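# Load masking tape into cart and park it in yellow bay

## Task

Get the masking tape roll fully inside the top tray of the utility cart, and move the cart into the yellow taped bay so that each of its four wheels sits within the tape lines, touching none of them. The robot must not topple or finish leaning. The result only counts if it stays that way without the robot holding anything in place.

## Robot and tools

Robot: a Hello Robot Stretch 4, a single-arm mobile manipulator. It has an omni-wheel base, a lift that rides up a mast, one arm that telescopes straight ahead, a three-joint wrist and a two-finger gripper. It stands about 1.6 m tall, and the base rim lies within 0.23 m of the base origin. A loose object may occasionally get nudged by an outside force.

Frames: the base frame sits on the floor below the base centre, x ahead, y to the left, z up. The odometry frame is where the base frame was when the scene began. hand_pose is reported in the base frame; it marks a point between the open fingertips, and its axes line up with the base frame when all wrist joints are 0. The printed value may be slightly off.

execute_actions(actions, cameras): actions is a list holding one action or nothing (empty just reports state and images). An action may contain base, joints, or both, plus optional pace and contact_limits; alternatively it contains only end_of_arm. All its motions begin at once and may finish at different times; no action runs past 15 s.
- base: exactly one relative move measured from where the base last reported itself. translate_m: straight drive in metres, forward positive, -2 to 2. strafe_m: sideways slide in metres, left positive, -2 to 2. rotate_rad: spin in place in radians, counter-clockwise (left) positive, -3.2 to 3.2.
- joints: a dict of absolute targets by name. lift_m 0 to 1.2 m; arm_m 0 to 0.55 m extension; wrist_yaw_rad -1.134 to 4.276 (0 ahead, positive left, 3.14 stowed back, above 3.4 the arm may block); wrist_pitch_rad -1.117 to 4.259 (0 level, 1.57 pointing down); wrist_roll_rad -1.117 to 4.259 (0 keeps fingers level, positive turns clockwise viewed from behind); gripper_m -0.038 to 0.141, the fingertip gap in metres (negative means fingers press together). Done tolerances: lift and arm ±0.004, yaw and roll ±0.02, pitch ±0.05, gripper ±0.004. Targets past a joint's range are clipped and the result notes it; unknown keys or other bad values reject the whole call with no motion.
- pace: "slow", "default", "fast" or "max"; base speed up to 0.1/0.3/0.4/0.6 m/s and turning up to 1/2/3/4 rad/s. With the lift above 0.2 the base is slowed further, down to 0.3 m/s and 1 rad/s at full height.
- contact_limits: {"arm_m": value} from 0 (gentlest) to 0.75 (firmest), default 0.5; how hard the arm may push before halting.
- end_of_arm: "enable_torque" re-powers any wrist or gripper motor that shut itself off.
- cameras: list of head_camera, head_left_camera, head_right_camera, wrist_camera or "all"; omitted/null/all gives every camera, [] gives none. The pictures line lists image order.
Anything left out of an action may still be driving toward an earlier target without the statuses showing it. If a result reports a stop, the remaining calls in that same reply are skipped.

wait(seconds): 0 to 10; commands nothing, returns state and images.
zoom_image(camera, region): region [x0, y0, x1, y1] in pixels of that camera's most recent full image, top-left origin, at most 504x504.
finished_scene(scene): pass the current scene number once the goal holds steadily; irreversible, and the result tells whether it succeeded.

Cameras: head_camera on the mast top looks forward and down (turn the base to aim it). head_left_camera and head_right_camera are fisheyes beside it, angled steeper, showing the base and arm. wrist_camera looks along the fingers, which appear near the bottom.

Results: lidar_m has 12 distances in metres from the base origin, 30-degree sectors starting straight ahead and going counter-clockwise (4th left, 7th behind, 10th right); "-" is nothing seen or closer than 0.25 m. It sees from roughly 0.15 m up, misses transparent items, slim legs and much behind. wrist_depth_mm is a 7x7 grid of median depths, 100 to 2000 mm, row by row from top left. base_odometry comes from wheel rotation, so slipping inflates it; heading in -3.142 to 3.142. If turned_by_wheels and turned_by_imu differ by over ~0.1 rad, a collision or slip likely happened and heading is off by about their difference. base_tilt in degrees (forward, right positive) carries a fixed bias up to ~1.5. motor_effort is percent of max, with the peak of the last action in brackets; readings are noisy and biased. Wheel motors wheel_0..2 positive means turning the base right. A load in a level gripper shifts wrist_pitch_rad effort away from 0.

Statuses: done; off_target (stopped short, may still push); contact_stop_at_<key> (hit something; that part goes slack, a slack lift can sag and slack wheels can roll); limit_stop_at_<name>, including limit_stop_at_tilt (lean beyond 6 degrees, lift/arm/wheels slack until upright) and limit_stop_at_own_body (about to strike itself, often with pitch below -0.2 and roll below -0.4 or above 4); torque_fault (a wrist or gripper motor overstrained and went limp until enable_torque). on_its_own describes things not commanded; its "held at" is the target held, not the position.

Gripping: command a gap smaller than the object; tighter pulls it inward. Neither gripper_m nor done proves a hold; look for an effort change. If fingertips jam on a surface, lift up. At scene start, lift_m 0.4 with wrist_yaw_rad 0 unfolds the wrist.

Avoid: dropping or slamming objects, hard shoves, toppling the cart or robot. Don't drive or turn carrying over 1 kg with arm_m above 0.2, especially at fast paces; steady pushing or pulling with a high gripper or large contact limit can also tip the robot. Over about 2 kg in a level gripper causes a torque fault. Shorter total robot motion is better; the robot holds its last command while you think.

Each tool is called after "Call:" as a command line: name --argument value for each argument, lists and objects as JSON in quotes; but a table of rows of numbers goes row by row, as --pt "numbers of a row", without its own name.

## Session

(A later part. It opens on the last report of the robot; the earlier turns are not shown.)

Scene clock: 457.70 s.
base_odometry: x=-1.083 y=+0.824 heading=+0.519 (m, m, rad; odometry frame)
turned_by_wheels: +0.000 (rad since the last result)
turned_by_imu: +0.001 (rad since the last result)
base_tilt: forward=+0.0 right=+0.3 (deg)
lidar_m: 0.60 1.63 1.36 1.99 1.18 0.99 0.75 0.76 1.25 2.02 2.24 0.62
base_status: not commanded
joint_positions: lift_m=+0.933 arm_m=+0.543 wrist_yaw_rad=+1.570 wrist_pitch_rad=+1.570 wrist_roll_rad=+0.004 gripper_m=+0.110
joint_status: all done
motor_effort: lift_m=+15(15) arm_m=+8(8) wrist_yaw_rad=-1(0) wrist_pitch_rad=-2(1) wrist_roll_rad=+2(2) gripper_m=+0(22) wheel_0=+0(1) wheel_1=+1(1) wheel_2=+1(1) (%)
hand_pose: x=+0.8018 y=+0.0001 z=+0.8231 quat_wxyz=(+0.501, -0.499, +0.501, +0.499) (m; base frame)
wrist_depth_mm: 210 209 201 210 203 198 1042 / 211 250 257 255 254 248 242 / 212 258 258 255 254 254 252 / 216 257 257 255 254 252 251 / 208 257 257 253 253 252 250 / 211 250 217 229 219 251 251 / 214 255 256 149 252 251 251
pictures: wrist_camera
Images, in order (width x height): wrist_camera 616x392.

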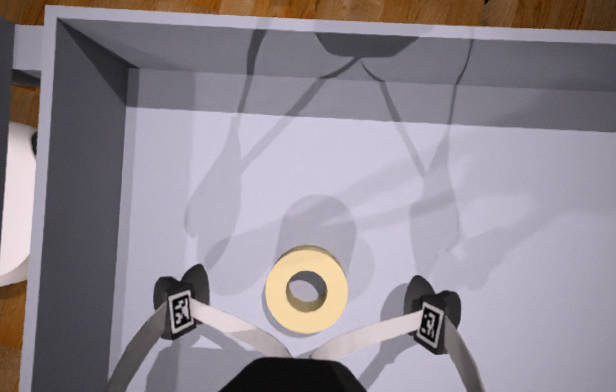

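Call:
execute_actions --actions '[{"joints": {"lift_m": 1.012}, "pace": "fast"}]'

Call:
zoom_image --camera "head_left_camera" --region '[180, 330, 280, 430]'

Call:
zoom_image --camera "head_right_camera" --region '[180, 330, 280, 430]'

Scene clock: 487.30 s.
base_odometry: x=-1.083 y=+0.824 heading=+0.519 (m, m, rad; odometry frame)
turned_by_wheels: +0.000 (rad since the last result)
turned_by_imu: +0.001 (rad since the last result)
base_tilt: forward=+0.0 right=+0.2 (deg)
lidar_m: 0.60 1.63 1.39 1.99 1.18 0.99 0.77 0.77 1.25 2.01 2.23 0.63
base_status: not commanded
joint_positions: lift_m=+1.012 arm_m=+0.543 wrist_yaw_rad=+1.570 wrist_pitch_rad=+1.570 wrist_roll_rad=+0.004 gripper_m=+0.110
joint_status: all done
motor_effort: lift_m=+23(23) arm_m=+8(9) wrist_yaw_rad=-1(0) wrist_pitch_rad=-2(1) wrist_roll_rad=+1(1) gripper_m=-3(2) wheel_0=+0(1) wheel_1=+1(1) wheel_2=+1(1) (%)
hand_pose: x=+0.8018 y=+0.0001 z=+0.9014 quat_wxyz=(+0.501, -0.499, +0.501, +0.499) (m; base frame)
wrist_depth_mm: 1182 1160 1160 1138 1138 1138 1138 / 276 294 314 325 319 301 1118 / 279 336 336 334 334 330 330 / 283 319 336 332 332 330 330 / 272 324 336 332 332 330 329 / 276 283 217 332 219 329 327 / 279 325 336 150 329 327 327
pictures: head_camera, head_left_camera, head_right_camera, wrist_camera
Images, in order (width x height): head_camera 420x560, head_left_camera 420x672, head_right_camera 420x672, wrist_camera 616x392.

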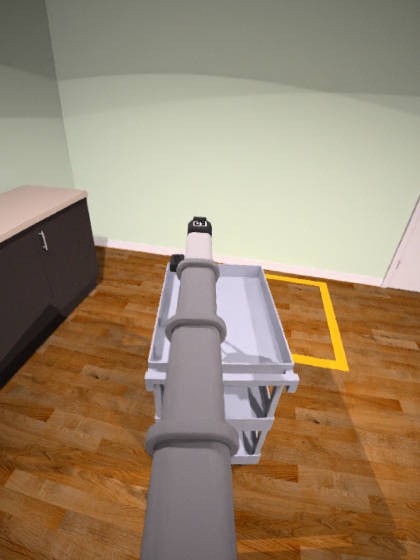

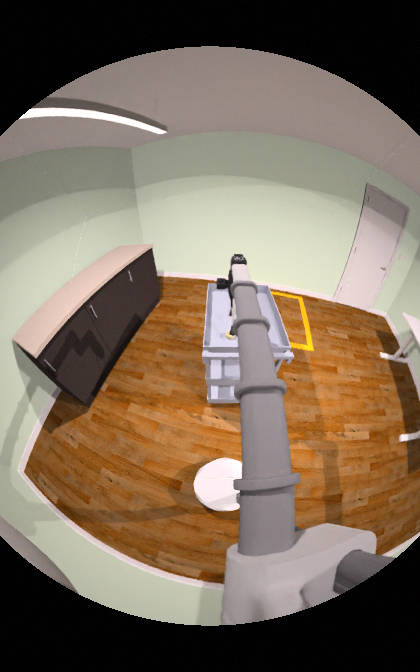

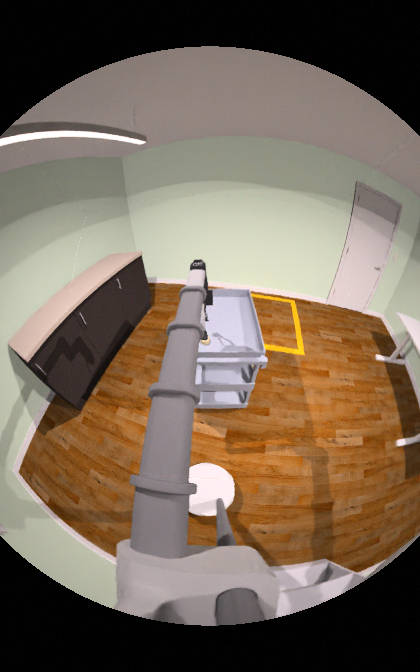

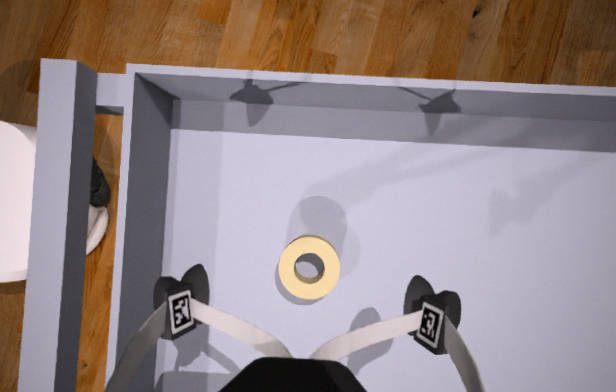

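Region (180, 330, 280, 430) of head_left_camera's 420x672 image, scaled by 5.040, with more detail than that image has.

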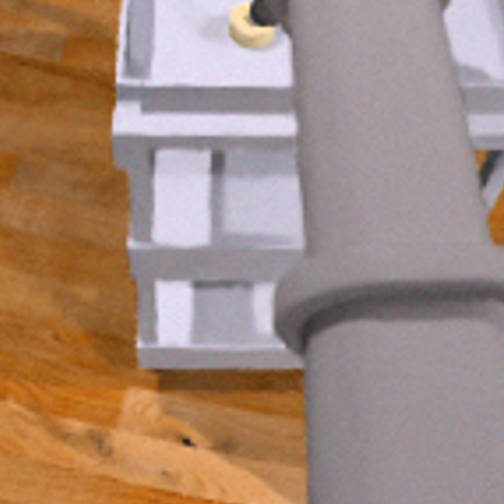

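Region (180, 330, 280, 430) of head_right_camera's 420x672 image, scaled by 5.040, with more detail than that image has.

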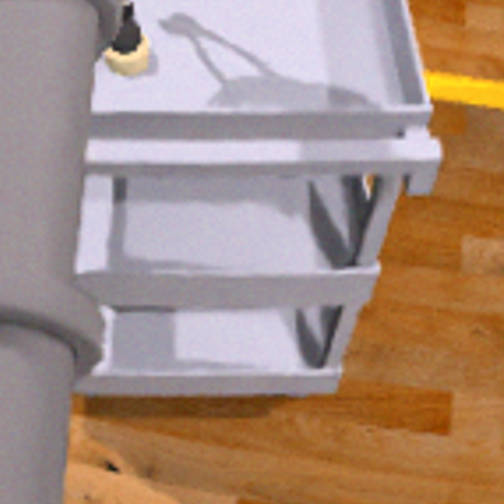

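Call:
execute_actions --actions '[{"base": {"rotate_rad": -0.446}, "joints": {"lift_m": 1.022, "arm_m": 0.40, "wrist_roll_rad": -0.445}, "pace": "fast"}]' --cameras '[]'

Call:
execute_actions --actions '[{"base": {"strafe_m": 0.342}, "joints": {"arm_m": 0.281}, "pace": "fast"}]'

Scene clock: 543.17 s.
base_odometry: x=-1.083 y=+0.824 heading=+0.073 (m, m, rad; odometry frame)
turned_by_wheels: -0.446 (rad since the last result)
turned_by_imu: -0.448 (rad since the last result)
base_tilt: forward=+0.0 right=+0.3 (deg)
lidar_m: 0.61 0.60 1.56 1.38 1.88 1.14 0.98 0.74 0.80 2.08 2.00 2.36
base_status: done
joint_positions: lift_m=+1.022 arm_m=+0.402 wrist_yaw_rad=+1.570 wrist_pitch_rad=+1.570 wrist_roll_rad=-0.445 gripper_m=+0.110
joint_status: all done
motor_effort: lift_m=+24(25) arm_m=-8(10) wrist_yaw_rad=+0(0) wrist_pitch_rad=-1(1) wrist_roll_rad=+1(4) gripper_m=-4(1) wheel_0=+0(6) wheel_1=+0(5) wheel_2=+0(7) (%)
hand_pose: x=+0.6598 y=+0.0001 z=+0.9114 quat_wxyz=(+0.378, -0.598, +0.378, +0.598) (m; base frame)
wrist_depth_mm: 1182 1182 1160 1160 293 342 340 / 946 960 1182 1160 325 342 342 / 960 960 1182 1160 315 342 340 / 1205 1182 1160 1160 342 342 338 / 1160 1182 1160 1160 330 338 336 / 1205 1160 217 1138 218 310 334 / 1160 1160 1138 150 1138 1118 1118
pictures: none
No camera images: the call's "cameras" was empty. Leave "cameras" out to get every camera's image.

Scene clock: 545.47 s.
base_odometry: x=-1.107 y=+1.166 heading=+0.072 (m, m, rad; odometry frame)
turned_by_wheels: +0.000 (rad since the last result)
turned_by_imu: +0.001 (rad since the last result)
base_tilt: forward=+0.0 right=+0.3 (deg)
lidar_m: 0.49 0.92 1.16 1.03 1.66 1.21 1.06 1.07 1.01 1.56 2.32 0.62
base_status: done
joint_positions: lift_m=+1.022 arm_m=+0.282 wrist_yaw_rad=+1.570 wrist_pitch_rad=+1.570 wrist_roll_rad=-0.445 gripper_m=+0.110
joint_status: all done
motor_effort: lift_m=+23(24) arm_m=-8(8) wrist_yaw_rad=-1(1) wrist_pitch_rad=-1(1) wrist_roll_rad=+1(1) gripper_m=-5(1) wheel_0=+0(9) wheel_1=-2(9) wheel_2=+0(1) (%)
hand_pose: x=+0.5408 y=+0.0001 z=+0.9114 quat_wxyz=(+0.378, -0.598, +0.378, +0.598) (m; base frame)
wrist_depth_mm: 1182 1182 1160 1160 1160 1138 1138 / 1182 960 1160 1160 1160 1160 1138 / 960 946 1078 1160 1138 1138 1118 / 1182 976 1160 300 343 342 1118 / 1160 1182 1160 597 343 340 334 / 1160 1160 218 314 219 336 338 / 1160 1160 1160 150 340 312 336
pictures: head_camera, head_left_camera, head_right_camera, wrist_camera
Images, in order (width x height): head_camera 420x560, head_left_camera 420x672, head_right_camera 420x672, wrist_camera 616x392.

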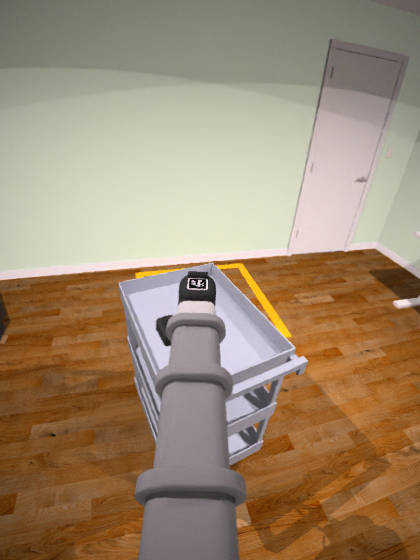

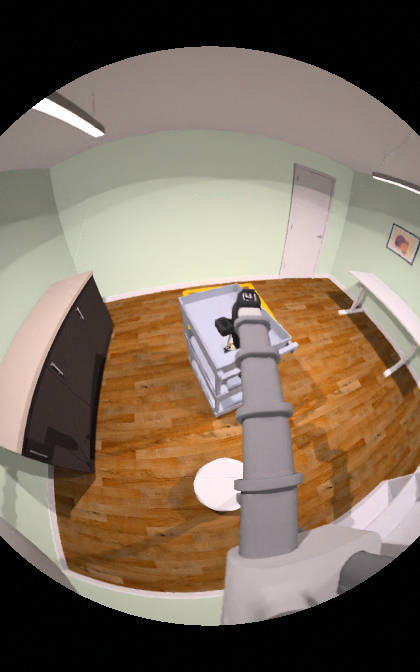

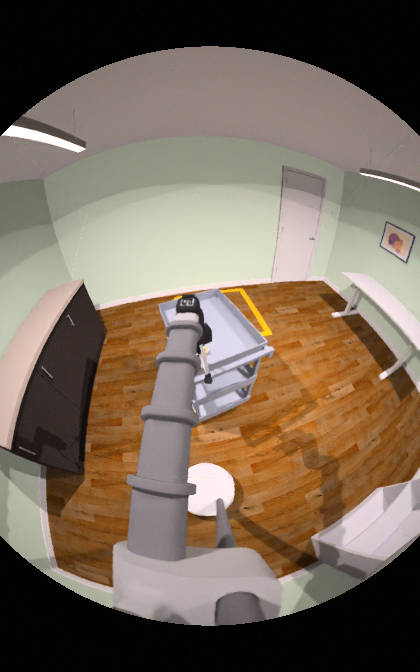

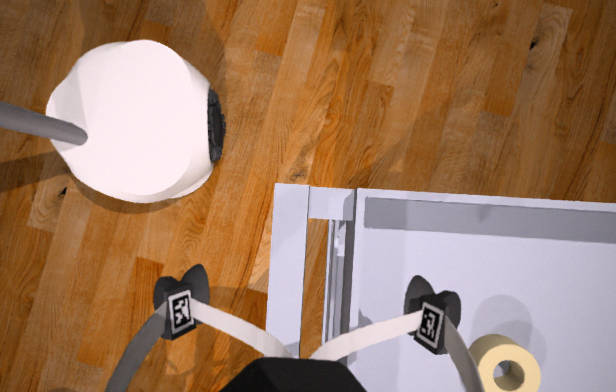

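Call:
zoom_image --camera "head_left_camera" --region '[160, 330, 260, 430]'

Call:
zoom_image --camera "head_camera" --region '[90, 240, 330, 500]'

Call:
execute_actions --actions '[{"joints": {"lift_m": 0.96, "arm_m": 0.286, "gripper_m": 0.095}, "pace": "fast"}]' --cameras '["wrist_camera"]'

Region (160, 330, 260, 430) of head_left_camera's 420x672 image, scaled by 5.040, with more detail than that image has.

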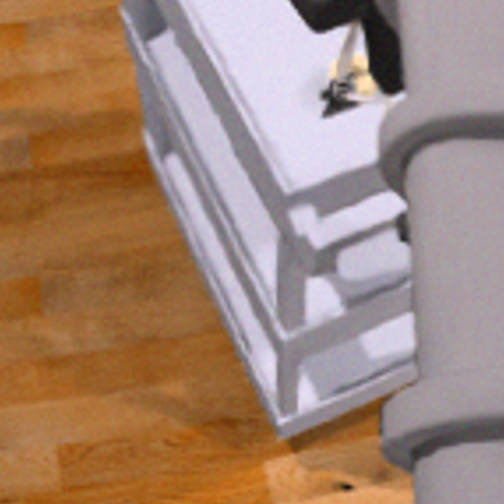

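Region (90, 240, 330, 500) of head_camera's 420x560 image, scaled by 1.938, with more detail than that image has; it fills the left 465 columns of this view, and the rest is white.

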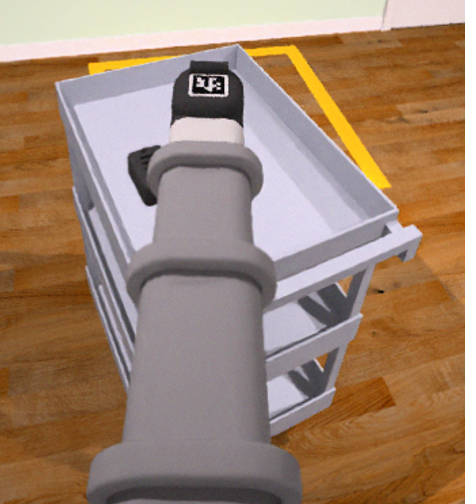

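Scene clock: 556.43 s.
base_odometry: x=-1.107 y=+1.166 heading=+0.072 (m, m, rad; odometry frame)
turned_by_wheels: +0.000 (rad since the last result)
turned_by_imu: +0.001 (rad since the last result)
base_tilt: forward=+0.0 right=+0.3 (deg)
lidar_m: 0.49 0.90 1.17 1.03 1.66 1.20 1.07 1.07 1.02 1.56 2.33 0.61
base_status: not commanded
joint_positions: lift_m=+0.960 arm_m=+0.285 wrist_yaw_rad=+1.570 wrist_pitch_rad=+1.570 wrist_roll_rad=-0.445 gripper_m=+0.095
joint_status: all done
motor_effort: lift_m=+14(21) arm_m=+8(9) wrist_yaw_rad=+0(1) wrist_pitch_rad=+1(1) wrist_roll_rad=+1(1) gripper_m=-4(6) wheel_0=+0(0) wheel_1=-2(2) wheel_2=+0(0) (%)
hand_pose: x=+0.5428 y=+0.0001 z=+0.8501 quat_wxyz=(+0.378, -0.598, +0.378, +0.598) (m; base frame)
wrist_depth_mm: 1118 1118 1098 1118 1098 1098 1078 / 891 891 1118 1098 1078 1078 1060 / 891 891 1098 1098 1098 1060 1078 / 1118 917 1098 237 279 279 1078 / 1118 1098 1118 580 281 278 276 / 1118 1078 202 293 204 278 276 / 1118 1098 1098 148 279 276 276
pictures: wrist_camera
Images, in order (width x height): wrist_camera 616x392.

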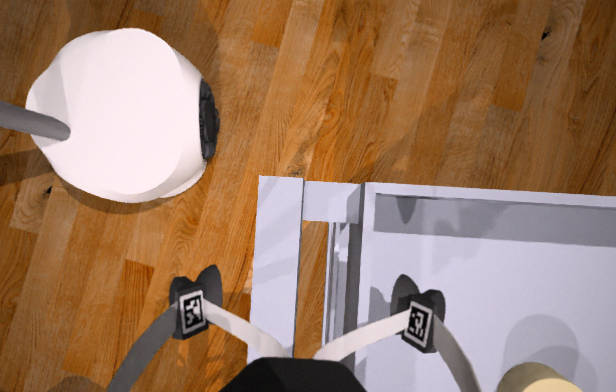

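Call:
execute_actions --actions '[{"joints": {"gripper_m": 0.025, "lift_m": 0.955}, "pace": "fast"}]' --cameras '["wrist_camera"]'

Scene clock: 562.77 s.
base_odometry: x=-1.107 y=+1.166 heading=+0.072 (m, m, rad; odometry frame)
turned_by_wheels: +0.000 (rad since the last result)
turned_by_imu: +0.001 (rad since the last result)
base_tilt: forward=+0.0 right=+0.3 (deg)
lidar_m: 0.53 0.90 1.17 1.04 1.66 1.21 1.07 1.07 1.02 1.57 2.33 0.61
base_status: not commanded
joint_positions: lift_m=+0.954 arm_m=+0.285 wrist_yaw_rad=+1.570 wrist_pitch_rad=+1.569 wrist_roll_rad=-0.445 gripper_m=+0.026
joint_status: all done
motor_effort: lift_m=+31(30) arm_m=+7(9) wrist_yaw_rad=+0(1) wrist_pitch_rad=+1(1) wrist_roll_rad=+1(1) gripper_m=-38(34) wheel_0=+0(0) wheel_1=-2(2) wheel_2=+0(0) (%)
hand_pose: x=+0.5431 y=+0.0003 z=+0.8437 quat_wxyz=(+0.378, -0.598, +0.377, +0.598) (m; base frame)
wrist_depth_mm: 1138 1098 1118 1078 1078 1078 1060 / 904 878 1078 1078 1060 1078 1042 / 878 878 1025 1078 1078 1060 1060 / 1098 891 1078 222 247 263 654 / 1118 1098 1060 585 264 262 259 / 1098 1098 197 591 199 260 258 / 1118 1078 1078 196 262 257 256
pictures: wrist_camera
Images, in order (width x height): wrist_camera 616x392.

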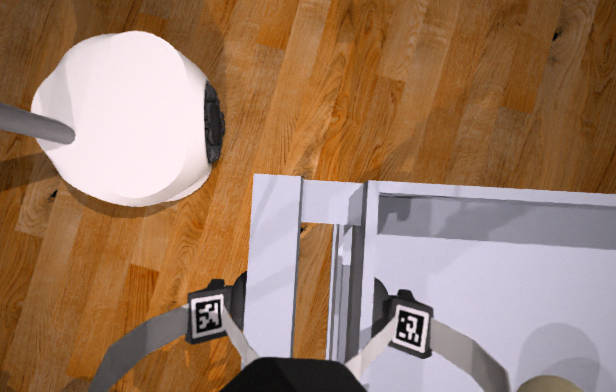

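Call:
execute_actions --actions '[{"base": {"translate_m": 0.12}, "joints": {"lift_m": 0.946}, "pace": "slow"}]'

Scene clock: 572.33 s.
base_odometry: x=-0.988 y=+1.174 heading=+0.073 (m, m, rad; odometry frame)
turned_by_wheels: +0.001 (rad since the last result)
turned_by_imu: +0.002 (rad since the last result)
base_tilt: forward=-0.1 right=+0.3 (deg)
lidar_m: 0.52 0.79 1.20 1.05 1.67 1.32 1.18 1.18 1.09 2.48 2.26 0.62
base_status: done
joint_positions: lift_m=+0.946 arm_m=+0.285 wrist_yaw_rad=+1.575 wrist_pitch_rad=+1.569 wrist_roll_rad=-0.451 gripper_m=+0.026
joint_status: all done
on_its_own: wrist_yaw_rad is at rest, and its effort (-16) is outside its rest range (-13 to +13); wrist_roll_rad is at rest, and its effort (+18) is outside its rest range (-13 to +13)
motor_effort: lift_m=+19(30) arm_m=+7(7) wrist_yaw_rad=-16(16) wrist_pitch_rad=+2(6) wrist_roll_rad=+18(17) gripper_m=-23(40) wheel_0=+4(5) wheel_1=+4(4) wheel_2=-1(12) (%)
hand_pose: x=+0.5431 y=+0.0010 z=+0.8358 quat_wxyz=(+0.375, -0.599, +0.374, +0.600) (m; base frame)
wrist_depth_mm: 1098 1078 1118 1078 1098 1078 1042 / 878 866 1098 1078 1060 1078 1042 / 866 878 1078 1078 1078 1060 1060 / 1118 917 1098 220 264 263 260 / 1098 1098 1078 597 263 260 258 / 1098 1078 195 597 194 260 258 / 1098 1078 1060 195 260 257 257
pictures: head_camera, head_left_camera, head_right_camera, wrist_camera
Images, in order (width x height): head_camera 420x560, head_left_camera 420x672, head_right_camera 420x672, wrist_camera 616x392.

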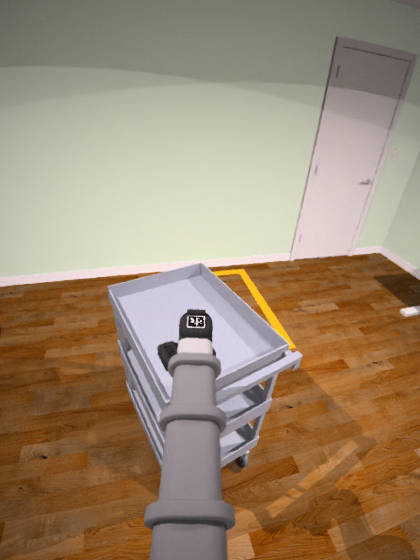

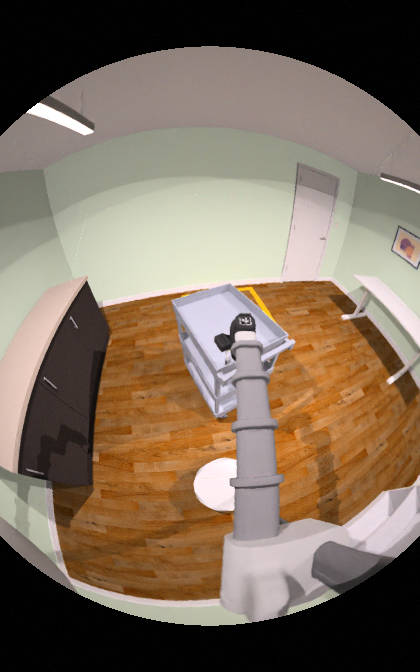

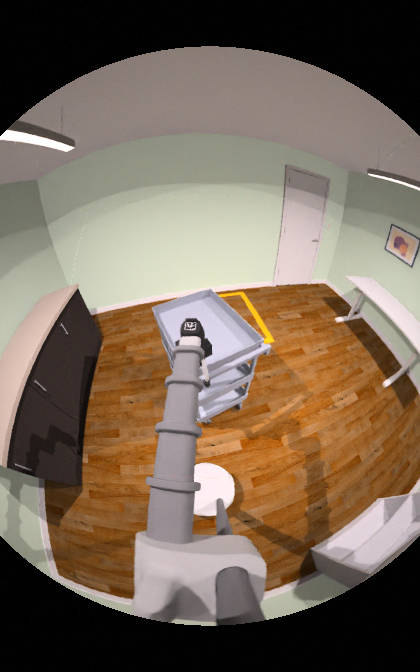

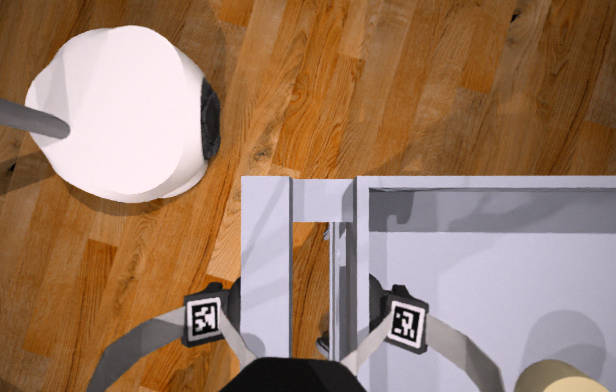

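Call:
zoom_image --camera "head_camera" --region '[90, 240, 330, 500]'

Call:
zoom_image --camera "head_left_camera" --region '[150, 310, 270, 430]'

Call:
zoom_image --camera "head_right_camera" --region '[170, 310, 290, 430]'

Region (90, 240, 330, 500) of head_camera's 420x560 image, scaled by 1.938, with more detail than that image has; it fills the left 465 columns of this view, and the rest is white.

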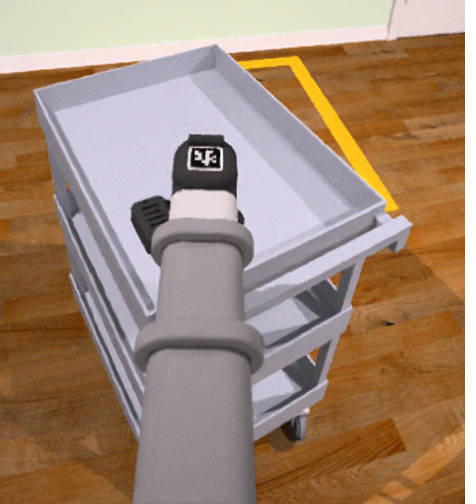

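Region (150, 310, 270, 430) of head_left_camera's 420x672 image, scaled by 4.200, with more detail than that image has.

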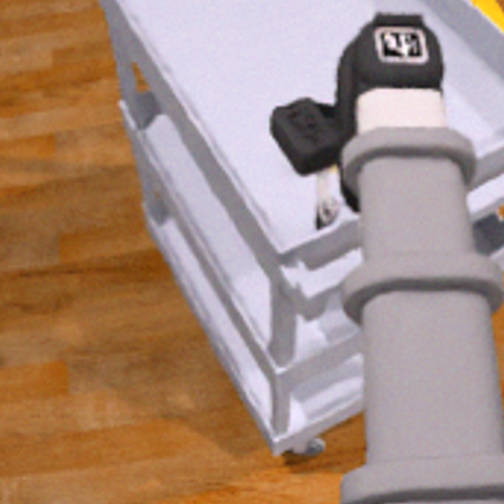

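Region (170, 310, 290, 430) of head_right_camera's 420x672 image, scaled by 4.200, with more detail than that image has.

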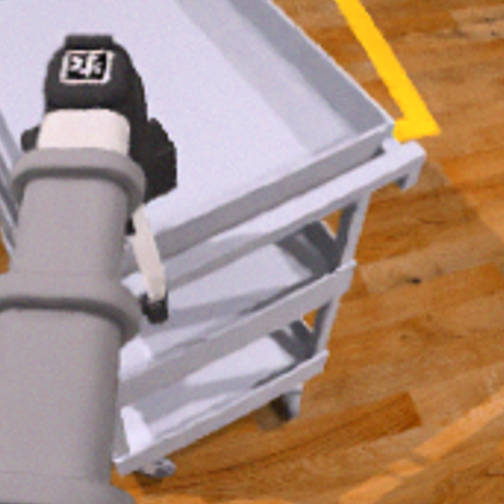

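Call:
execute_actions --actions '[{"base": {"strafe_m": 0.165}, "joints": {"wrist_roll_rad": -0.35}, "pace": "default"}]'

Call:
zoom_image --camera "head_camera" --region '[90, 240, 350, 500]'

Scene clock: 642.23 s.
base_odometry: x=-1.000 y=+1.339 heading=+0.072 (m, m, rad; odometry frame)
turned_by_wheels: -0.001 (rad since the last result)
turned_by_imu: +0.000 (rad since the last result)
base_tilt: forward=+0.0 right=+0.3 (deg)
lidar_m: 0.54 1.67 1.01 0.89 1.53 1.39 1.22 1.21 1.22 2.56 2.44 0.59
base_status: done
joint_positions: lift_m=+0.946 arm_m=+0.285 wrist_yaw_rad=+1.564 wrist_pitch_rad=+1.573 wrist_roll_rad=-0.345 gripper_m=+0.026
joint_status: all done
on_its_own: wrist_yaw_rad is at rest, and its effort (+18) is outside its rest range (-13 to +13); wrist_roll_rad is at rest, and its effort (-14) is outside its rest range (-13 to +13)
motor_effort: lift_m=+20(20) arm_m=+7(7) wrist_yaw_rad=+18(25) wrist_pitch_rad=-10(14) wrist_roll_rad=-14(30) gripper_m=-24(28) wheel_0=-4(9) wheel_1=-3(9) wheel_2=+0(7) (%)
hand_pose: x=+0.5431 y=-0.0014 z=+0.8356 quat_wxyz=(+0.408, -0.577, +0.410, +0.576) (m; base frame)
wrist_depth_mm: 1098 1078 1098 1078 1078 1042 1060 / 891 878 1078 1078 1042 1060 1042 / 878 878 1078 1078 1078 1060 1042 / 1098 878 1078 220 263 263 1042 / 1118 1098 1098 564 262 262 259 / 1118 1098 196 517 201 259 258 / 1098 1078 1060 195 262 259 257
pictures: head_camera, head_left_camera, head_right_camera, wrist_camera
Images, in order (width x height): head_camera 420x560, head_left_camera 420x672, head_right_camera 420x672, wrist_camera 616x392.

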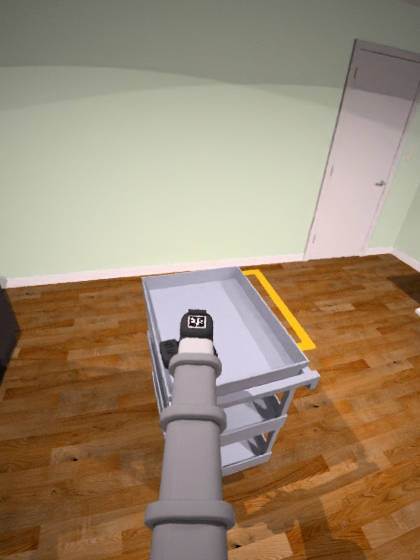

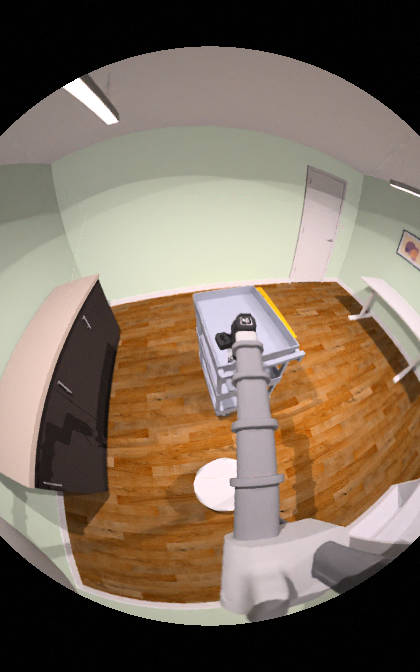

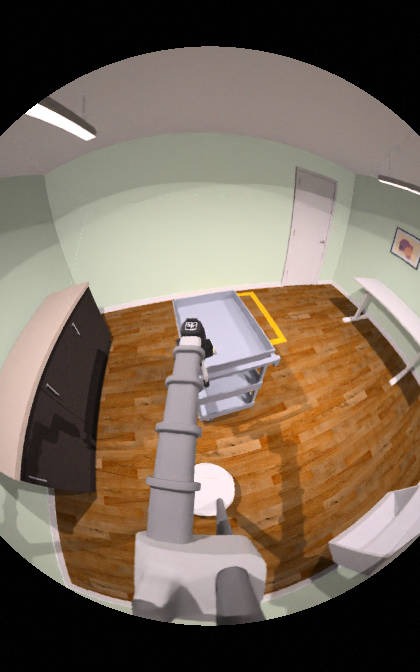

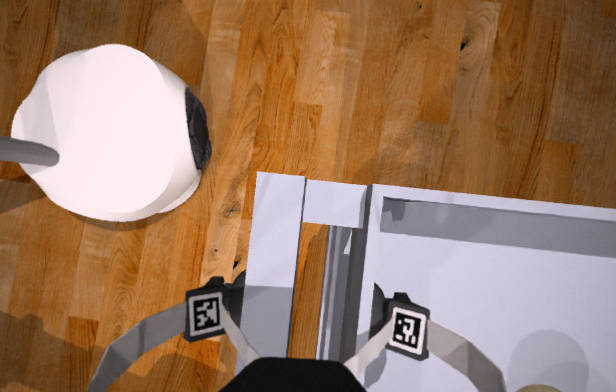

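Region (90, 240, 350, 500) of head_camera's 420x560 image, scaled by 1.938, with more detail than that image has.

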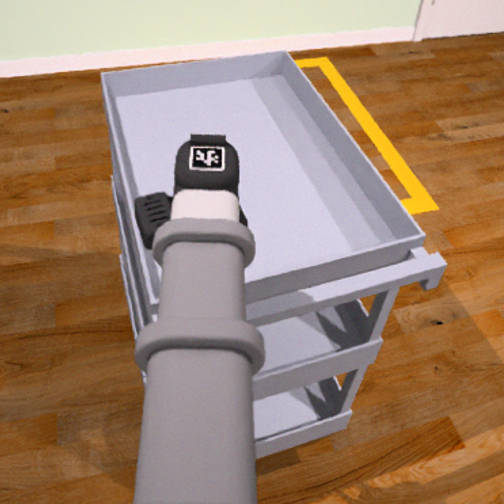

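Call:
execute_actions --actions '[{"base": {"strafe_m": 0.21}, "joints": {"wrist_roll_rad": -0.06}, "pace": "default"}]' --cameras '["head_camera", "wrist_camera", "head_right_camera"]'

Call:
zoom_image --camera "head_camera" --region '[130, 240, 390, 500]'

Scene clock: 701.33 s.
base_odometry: x=-1.015 y=+1.548 heading=+0.072 (m, m, rad; odometry frame)
turned_by_wheels: -0.001 (rad since the last result)
turned_by_imu: +0.000 (rad since the last result)
base_tilt: forward=+0.0 right=+0.3 (deg)
lidar_m: 0.51 1.29 0.78 0.68 0.68 1.42 1.26 1.26 1.39 2.03 2.65 0.53
base_status: done
joint_positions: lift_m=+0.946 arm_m=+0.285 wrist_yaw_rad=+1.561 wrist_pitch_rad=+1.574 wrist_roll_rad=-0.052 gripper_m=+0.026
joint_status: all done
on_its_own: wrist_yaw_rad is at rest, and its effort (+25) is outside its rest range (-13 to +13); wrist_roll_rad is at rest, and its effort (-22) is outside its rest range (-13 to +13)
motor_effort: lift_m=+20(20) arm_m=+7(7) wrist_yaw_rad=+25(30) wrist_pitch_rad=-11(21) wrist_roll_rad=-22(30) gripper_m=-27(29) wheel_0=-4(11) wheel_1=-3(9) wheel_2=-2(6) (%)
hand_pose: x=+0.5431 y=-0.0017 z=+0.8356 quat_wxyz=(+0.489, -0.511, +0.490, +0.510) (m; base frame)
wrist_depth_mm: 1098 1098 1078 1078 1042 1060 1042 / 1098 1078 1078 1078 1060 1060 1042 / 866 854 1078 1078 1060 1060 1060 / 866 866 1078 219 262 1060 1060 / 878 866 1078 521 263 262 258 / 1078 1118 195 591 201 263 259 / 1098 1078 1078 195 263 260 259
pictures: head_camera, head_right_camera, wrist_camera
Images, in order (width x height): head_camera 420x560, head_right_camera 420x672, wrist_camera 616x392.

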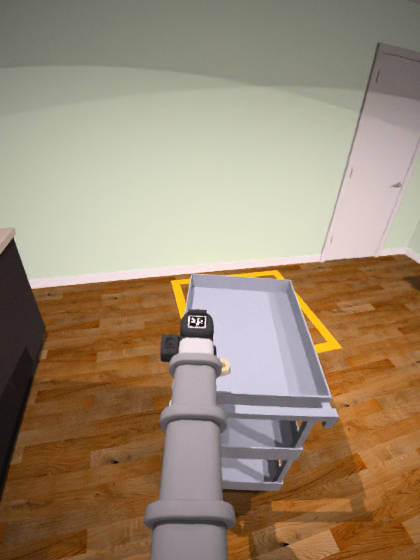

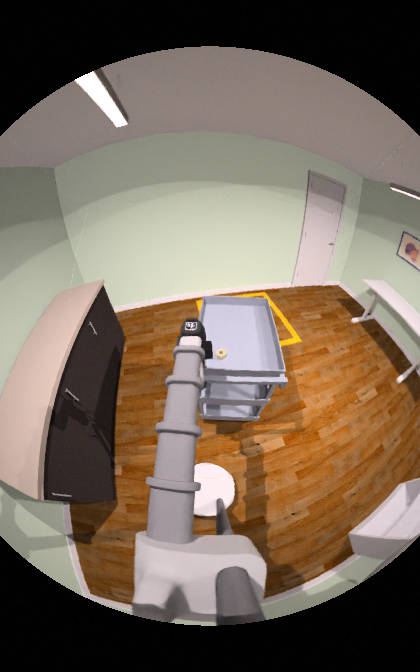

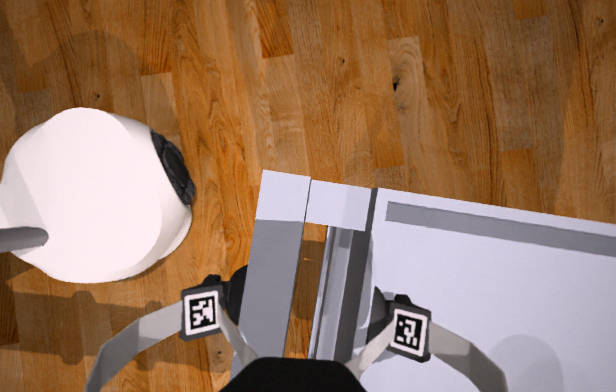

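Region (130, 240, 390, 500) of head_camera's 420x560 image, scaled by 1.938, with more detail than that image has.

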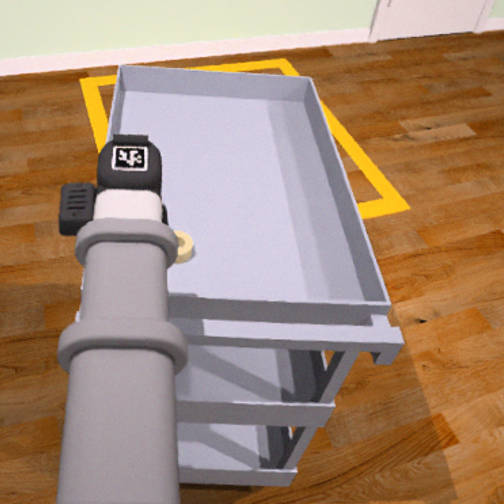

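Call:
execute_actions --actions '[{"base": {"translate_m": 0.8}, "joints": {"wrist_roll_rad": 0.16}, "pace": "default"}]'

Call:
zoom_image --camera "head_camera" --region '[100, 240, 420, 560]'

Scene clock: 733.03 s.
base_odometry: x=-0.217 y=+1.605 heading=+0.071 (m, m, rad; odometry frame)
turned_by_wheels: -0.001 (rad since the last result)
turned_by_imu: -0.007 (rad since the last result)
base_tilt: forward=+0.0 right=+0.3 (deg)
lidar_m: 0.48 1.73 0.97 0.86 0.87 1.04 2.05 1.92 2.07 2.47 2.46 0.49
base_status: done
joint_positions: lift_m=+0.946 arm_m=+0.285 wrist_yaw_rad=+1.559 wrist_pitch_rad=+1.575 wrist_roll_rad=+0.169 gripper_m=+0.026
joint_status: all done
on_its_own: wrist_yaw_rad is at rest, and its effort (+30) is outside its rest range (-13 to +13); wrist_roll_rad is at rest, and its effort (-25) is outside its rest range (-13 to +13)
motor_effort: lift_m=+20(20) arm_m=+7(7) wrist_yaw_rad=+30(42) wrist_pitch_rad=-14(21) wrist_roll_rad=-25(36) gripper_m=-30(33) wheel_0=-5(13) wheel_1=-3(8) wheel_2=-4(12) (%)
hand_pose: x=+0.5431 y=-0.0022 z=+0.8356 quat_wxyz=(+0.542, -0.454, +0.544, +0.452) (m; base frame)
wrist_depth_mm: 1098 1098 1078 1078 1060 1060 1042 / 1078 1060 1078 1078 1078 1060 1060 / 1078 1098 1060 1078 1078 1060 1042 / 866 866 1078 220 263 1042 1042 / 878 878 1078 521 263 263 260 / 866 866 195 549 202 262 260 / 1098 1098 1078 195 262 262 260
pictures: head_camera, head_left_camera, head_right_camera, wrist_camera
Images, in order (width x height): head_camera 420x560, head_left_camera 420x672, head_right_camera 420x672, wrist_camera 616x392.

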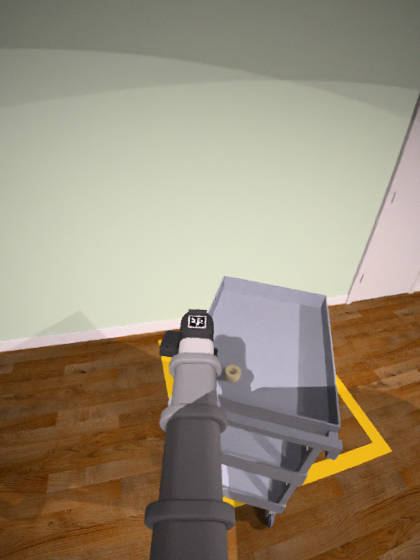

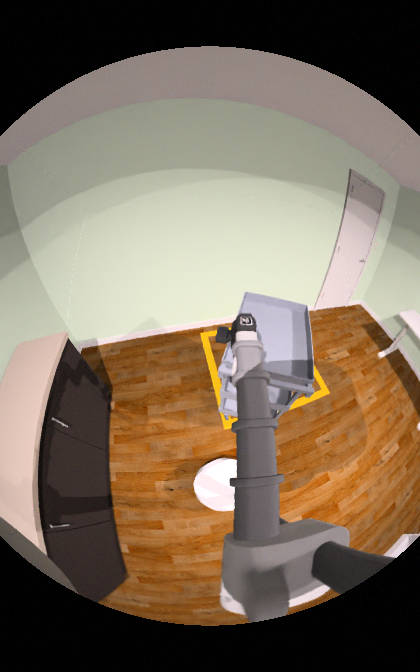

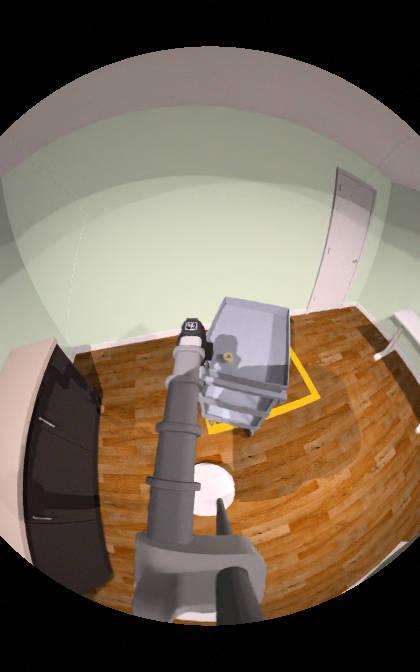

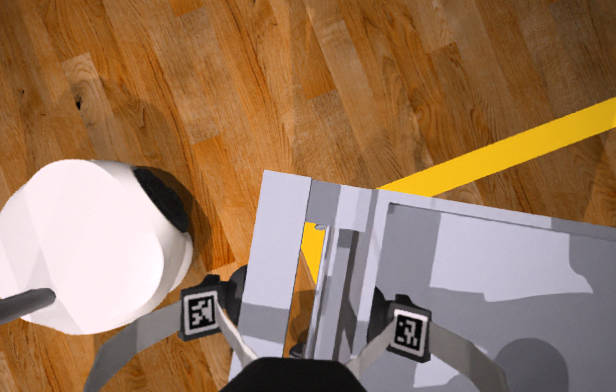

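Region (100, 240, 420, 560) of head_camera's 420x560 image, scaled by 1.575, with more detail than that image has.

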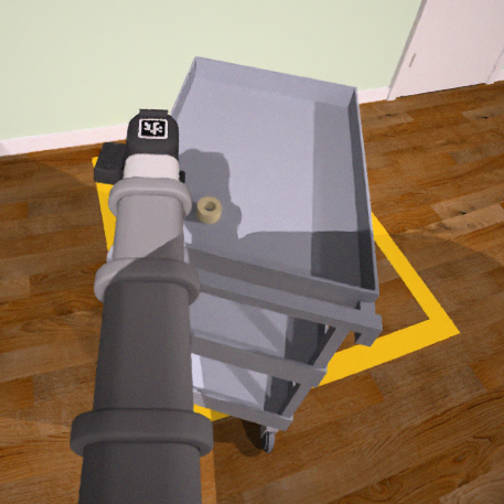

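Call:
execute_actions --actions '[{"base": {"strafe_m": -0.26}, "joints": {"arm_m": 0.548, "wrist_roll_rad": 0.11}, "pace": "default"}]'

Call:
zoom_image --camera "head_camera" --region '[80, 220, 420, 560]'

Scene clock: 760.67 s.
base_odometry: x=-0.198 y=+1.346 heading=+0.072 (m, m, rad; odometry frame)
turned_by_wheels: +0.001 (rad since the last result)
turned_by_imu: +0.006 (rad since the last result)
base_tilt: forward=+0.0 right=+0.3 (deg)
lidar_m: 0.78 1.78 1.29 1.10 1.12 1.33 1.98 1.77 1.98 2.20 2.22 0.82
base_status: done
joint_positions: lift_m=+0.946 arm_m=+0.547 wrist_yaw_rad=+1.583 wrist_pitch_rad=+1.564 wrist_roll_rad=+0.099 gripper_m=+0.026
joint_status: all done
on_its_own: wrist_yaw_rad is at rest, and its effort (-37) is outside its rest range (-13 to +13); wrist_roll_rad is at rest, and its effort (+34) is outside its rest range (-13 to +13)
motor_effort: lift_m=+20(20) arm_m=+8(13) wrist_yaw_rad=-37(38) wrist_pitch_rad=+14(30) wrist_roll_rad=+34(33) gripper_m=-30(28) wheel_0=+7(17) wheel_1=+4(8) wheel_2=+7(1) (%)
hand_pose: x=+0.8048 y=+0.0029 z=+0.8356 quat_wxyz=(+0.523, -0.476, +0.520, +0.480) (m; base frame)
wrist_depth_mm: 1098 1098 1098 1078 1098 1078 1042 / 1098 1078 1118 1060 1078 1078 1078 / 1098 1098 1078 1060 1078 1060 1042 / 891 1098 1078 220 263 262 260 / 866 1078 1078 842 263 262 262 / 1078 1078 195 1078 193 260 258 / 1078 1078 1078 193 260 259 238
pictures: head_camera, head_left_camera, head_right_camera, wrist_camera
Images, in order (width x height): head_camera 420x560, head_left_camera 420x672, head_right_camera 420x672, wrist_camera 616x392.

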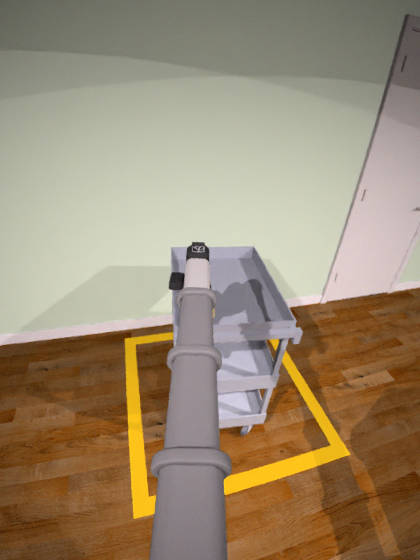

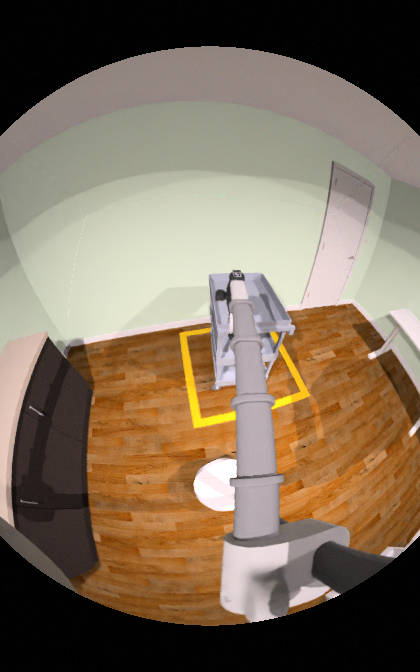

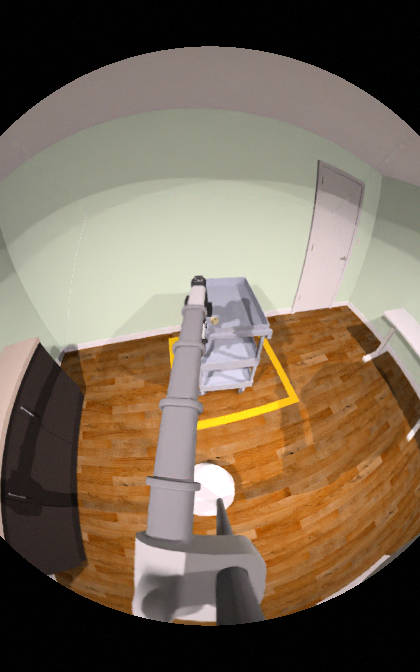

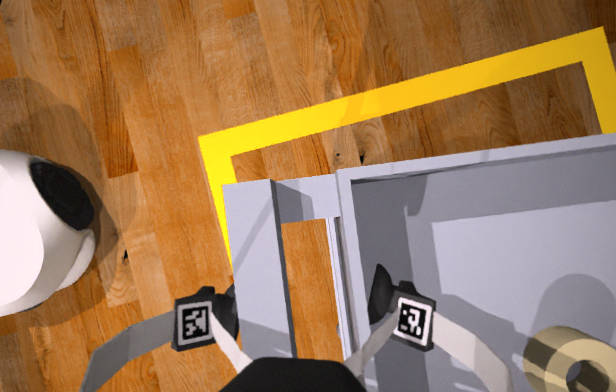

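Region (80, 220, 420, 560) of head_camera's 420x560 image, scaled by 1.482, with more detail than that image has.

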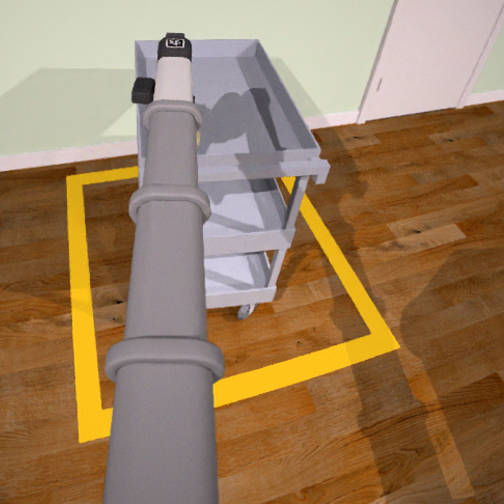

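Call:
execute_actions --actions '[{"joints": {"gripper_m": 0.1, "wrist_roll_rad": -0.08, "lift_m": 0.956}, "pace": "fast"}]' --cameras '["wrist_camera"]'

Call:
execute_actions --actions '[{"joints": {"lift_m": 1.02}, "pace": "fast"}]'

Scene clock: 772.90 s.
base_odometry: x=-0.198 y=+1.346 heading=+0.071 (m, m, rad; odometry frame)
turned_by_wheels: -0.001 (rad since the last result)
turned_by_imu: +0.000 (rad since the last result)
base_tilt: forward=+0.0 right=+0.3 (deg)
lidar_m: 0.74 1.78 1.28 1.11 1.13 1.34 1.98 1.76 1.99 2.21 2.20 0.84
base_status: not commanded
joint_positions: lift_m=+0.956 arm_m=+0.547 wrist_yaw_rad=+1.570 wrist_pitch_rad=+1.570 wrist_roll_rad=-0.080 gripper_m=+0.100
joint_status: all done
motor_effort: lift_m=+24(35) arm_m=+7(8) wrist_yaw_rad=-3(39) wrist_pitch_rad=+0(15) wrist_roll_rad=+3(34) gripper_m=-4(29) wheel_0=+2(7) wheel_1=+0(4) wheel_2=+1(7) (%)
hand_pose: x=+0.8049 y=+0.0003 z=+0.8453 quat_wxyz=(+0.480, -0.519, +0.479, +0.520) (m; base frame)
wrist_depth_mm: 1118 1098 1078 1098 1098 1078 1078 / 1118 1118 1098 1078 1078 1078 1078 / 891 1098 1098 1078 1098 1060 1060 / 878 1098 1098 232 274 274 274 / 1098 1078 1078 530 276 273 273 / 1118 1098 206 530 206 272 272 / 1098 1098 1078 148 276 273 267
pictures: wrist_camera
Images, in order (width x height): wrist_camera 616x392.

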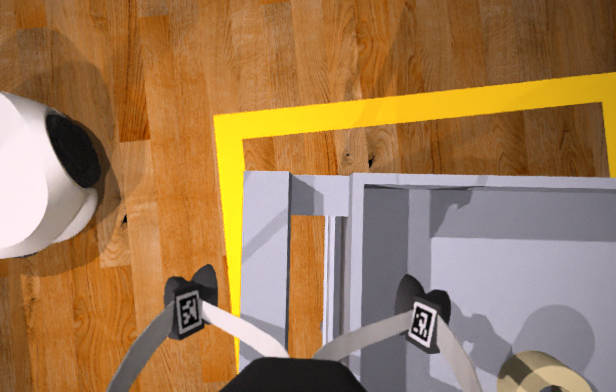

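Scene clock: 773.90 s.
base_odometry: x=-0.198 y=+1.346 heading=+0.071 (m, m, rad; odometry frame)
turned_by_wheels: +0.000 (rad since the last result)
turned_by_imu: +0.000 (rad since the last result)
base_tilt: forward=+0.0 right=+0.3 (deg)
lidar_m: 0.77 1.78 1.29 1.12 1.11 1.35 1.98 1.77 1.97 2.22 2.22 0.85
base_status: not commanded
joint_positions: lift_m=+1.020 arm_m=+0.547 wrist_yaw_rad=+1.570 wrist_pitch_rad=+1.570 wrist_roll_rad=-0.080 gripper_m=+0.100
joint_status: all done
motor_effort: lift_m=+24(26) arm_m=+8(7) wrist_yaw_rad=-2(2) wrist_pitch_rad=+0(1) wrist_roll_rad=+3(2) gripper_m=-5(2) wheel_0=+2(2) wheel_1=+0(0) wheel_2=+1(1) (%)
hand_pose: x=+0.8049 y=+0.0003 z=+0.9094 quat_wxyz=(+0.480, -0.519, +0.479, +0.520) (m; base frame)
wrist_depth_mm: 1182 1182 1182 1160 1138 1138 1138 / 1182 1160 1182 1160 1160 1160 1138 / 960 1160 1182 1160 1160 1138 1118 / 960 1182 1160 296 342 338 336 / 1182 1182 1160 289 338 338 336 / 1160 1160 216 668 216 338 334 / 1182 1160 1160 148 338 310 336
pictures: head_camera, head_left_camera, head_right_camera, wrist_camera
Images, in order (width x height): head_camera 420x560, head_left_camera 420x672, head_right_camera 420x672, wrist_camera 616x392.

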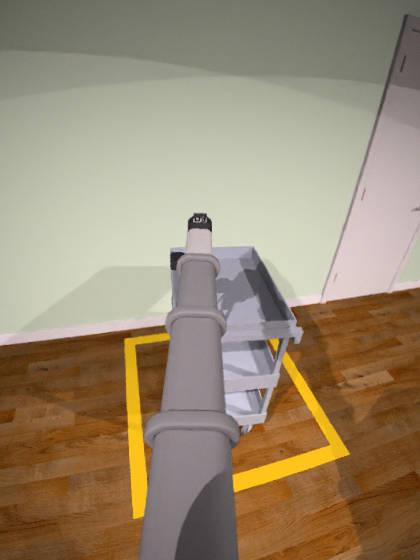

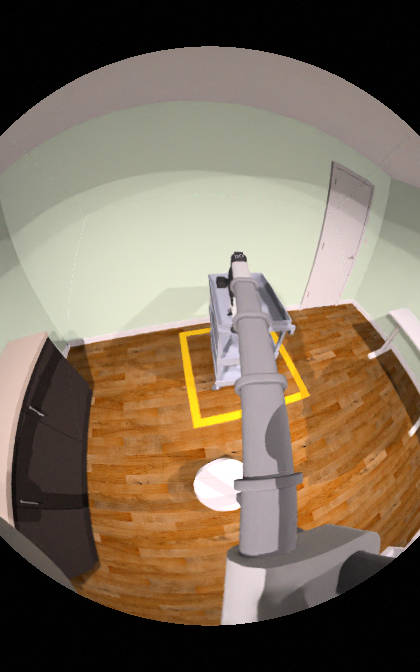

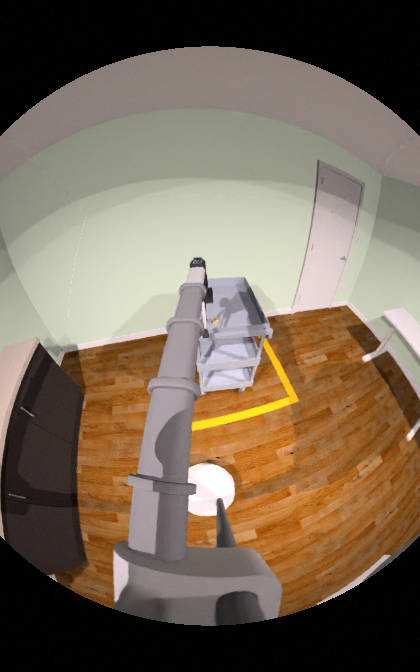

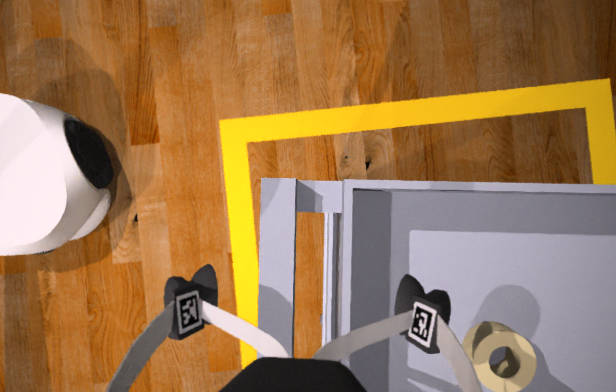

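Call:
finished_scene --scene 1

The scene is finished: the task was done.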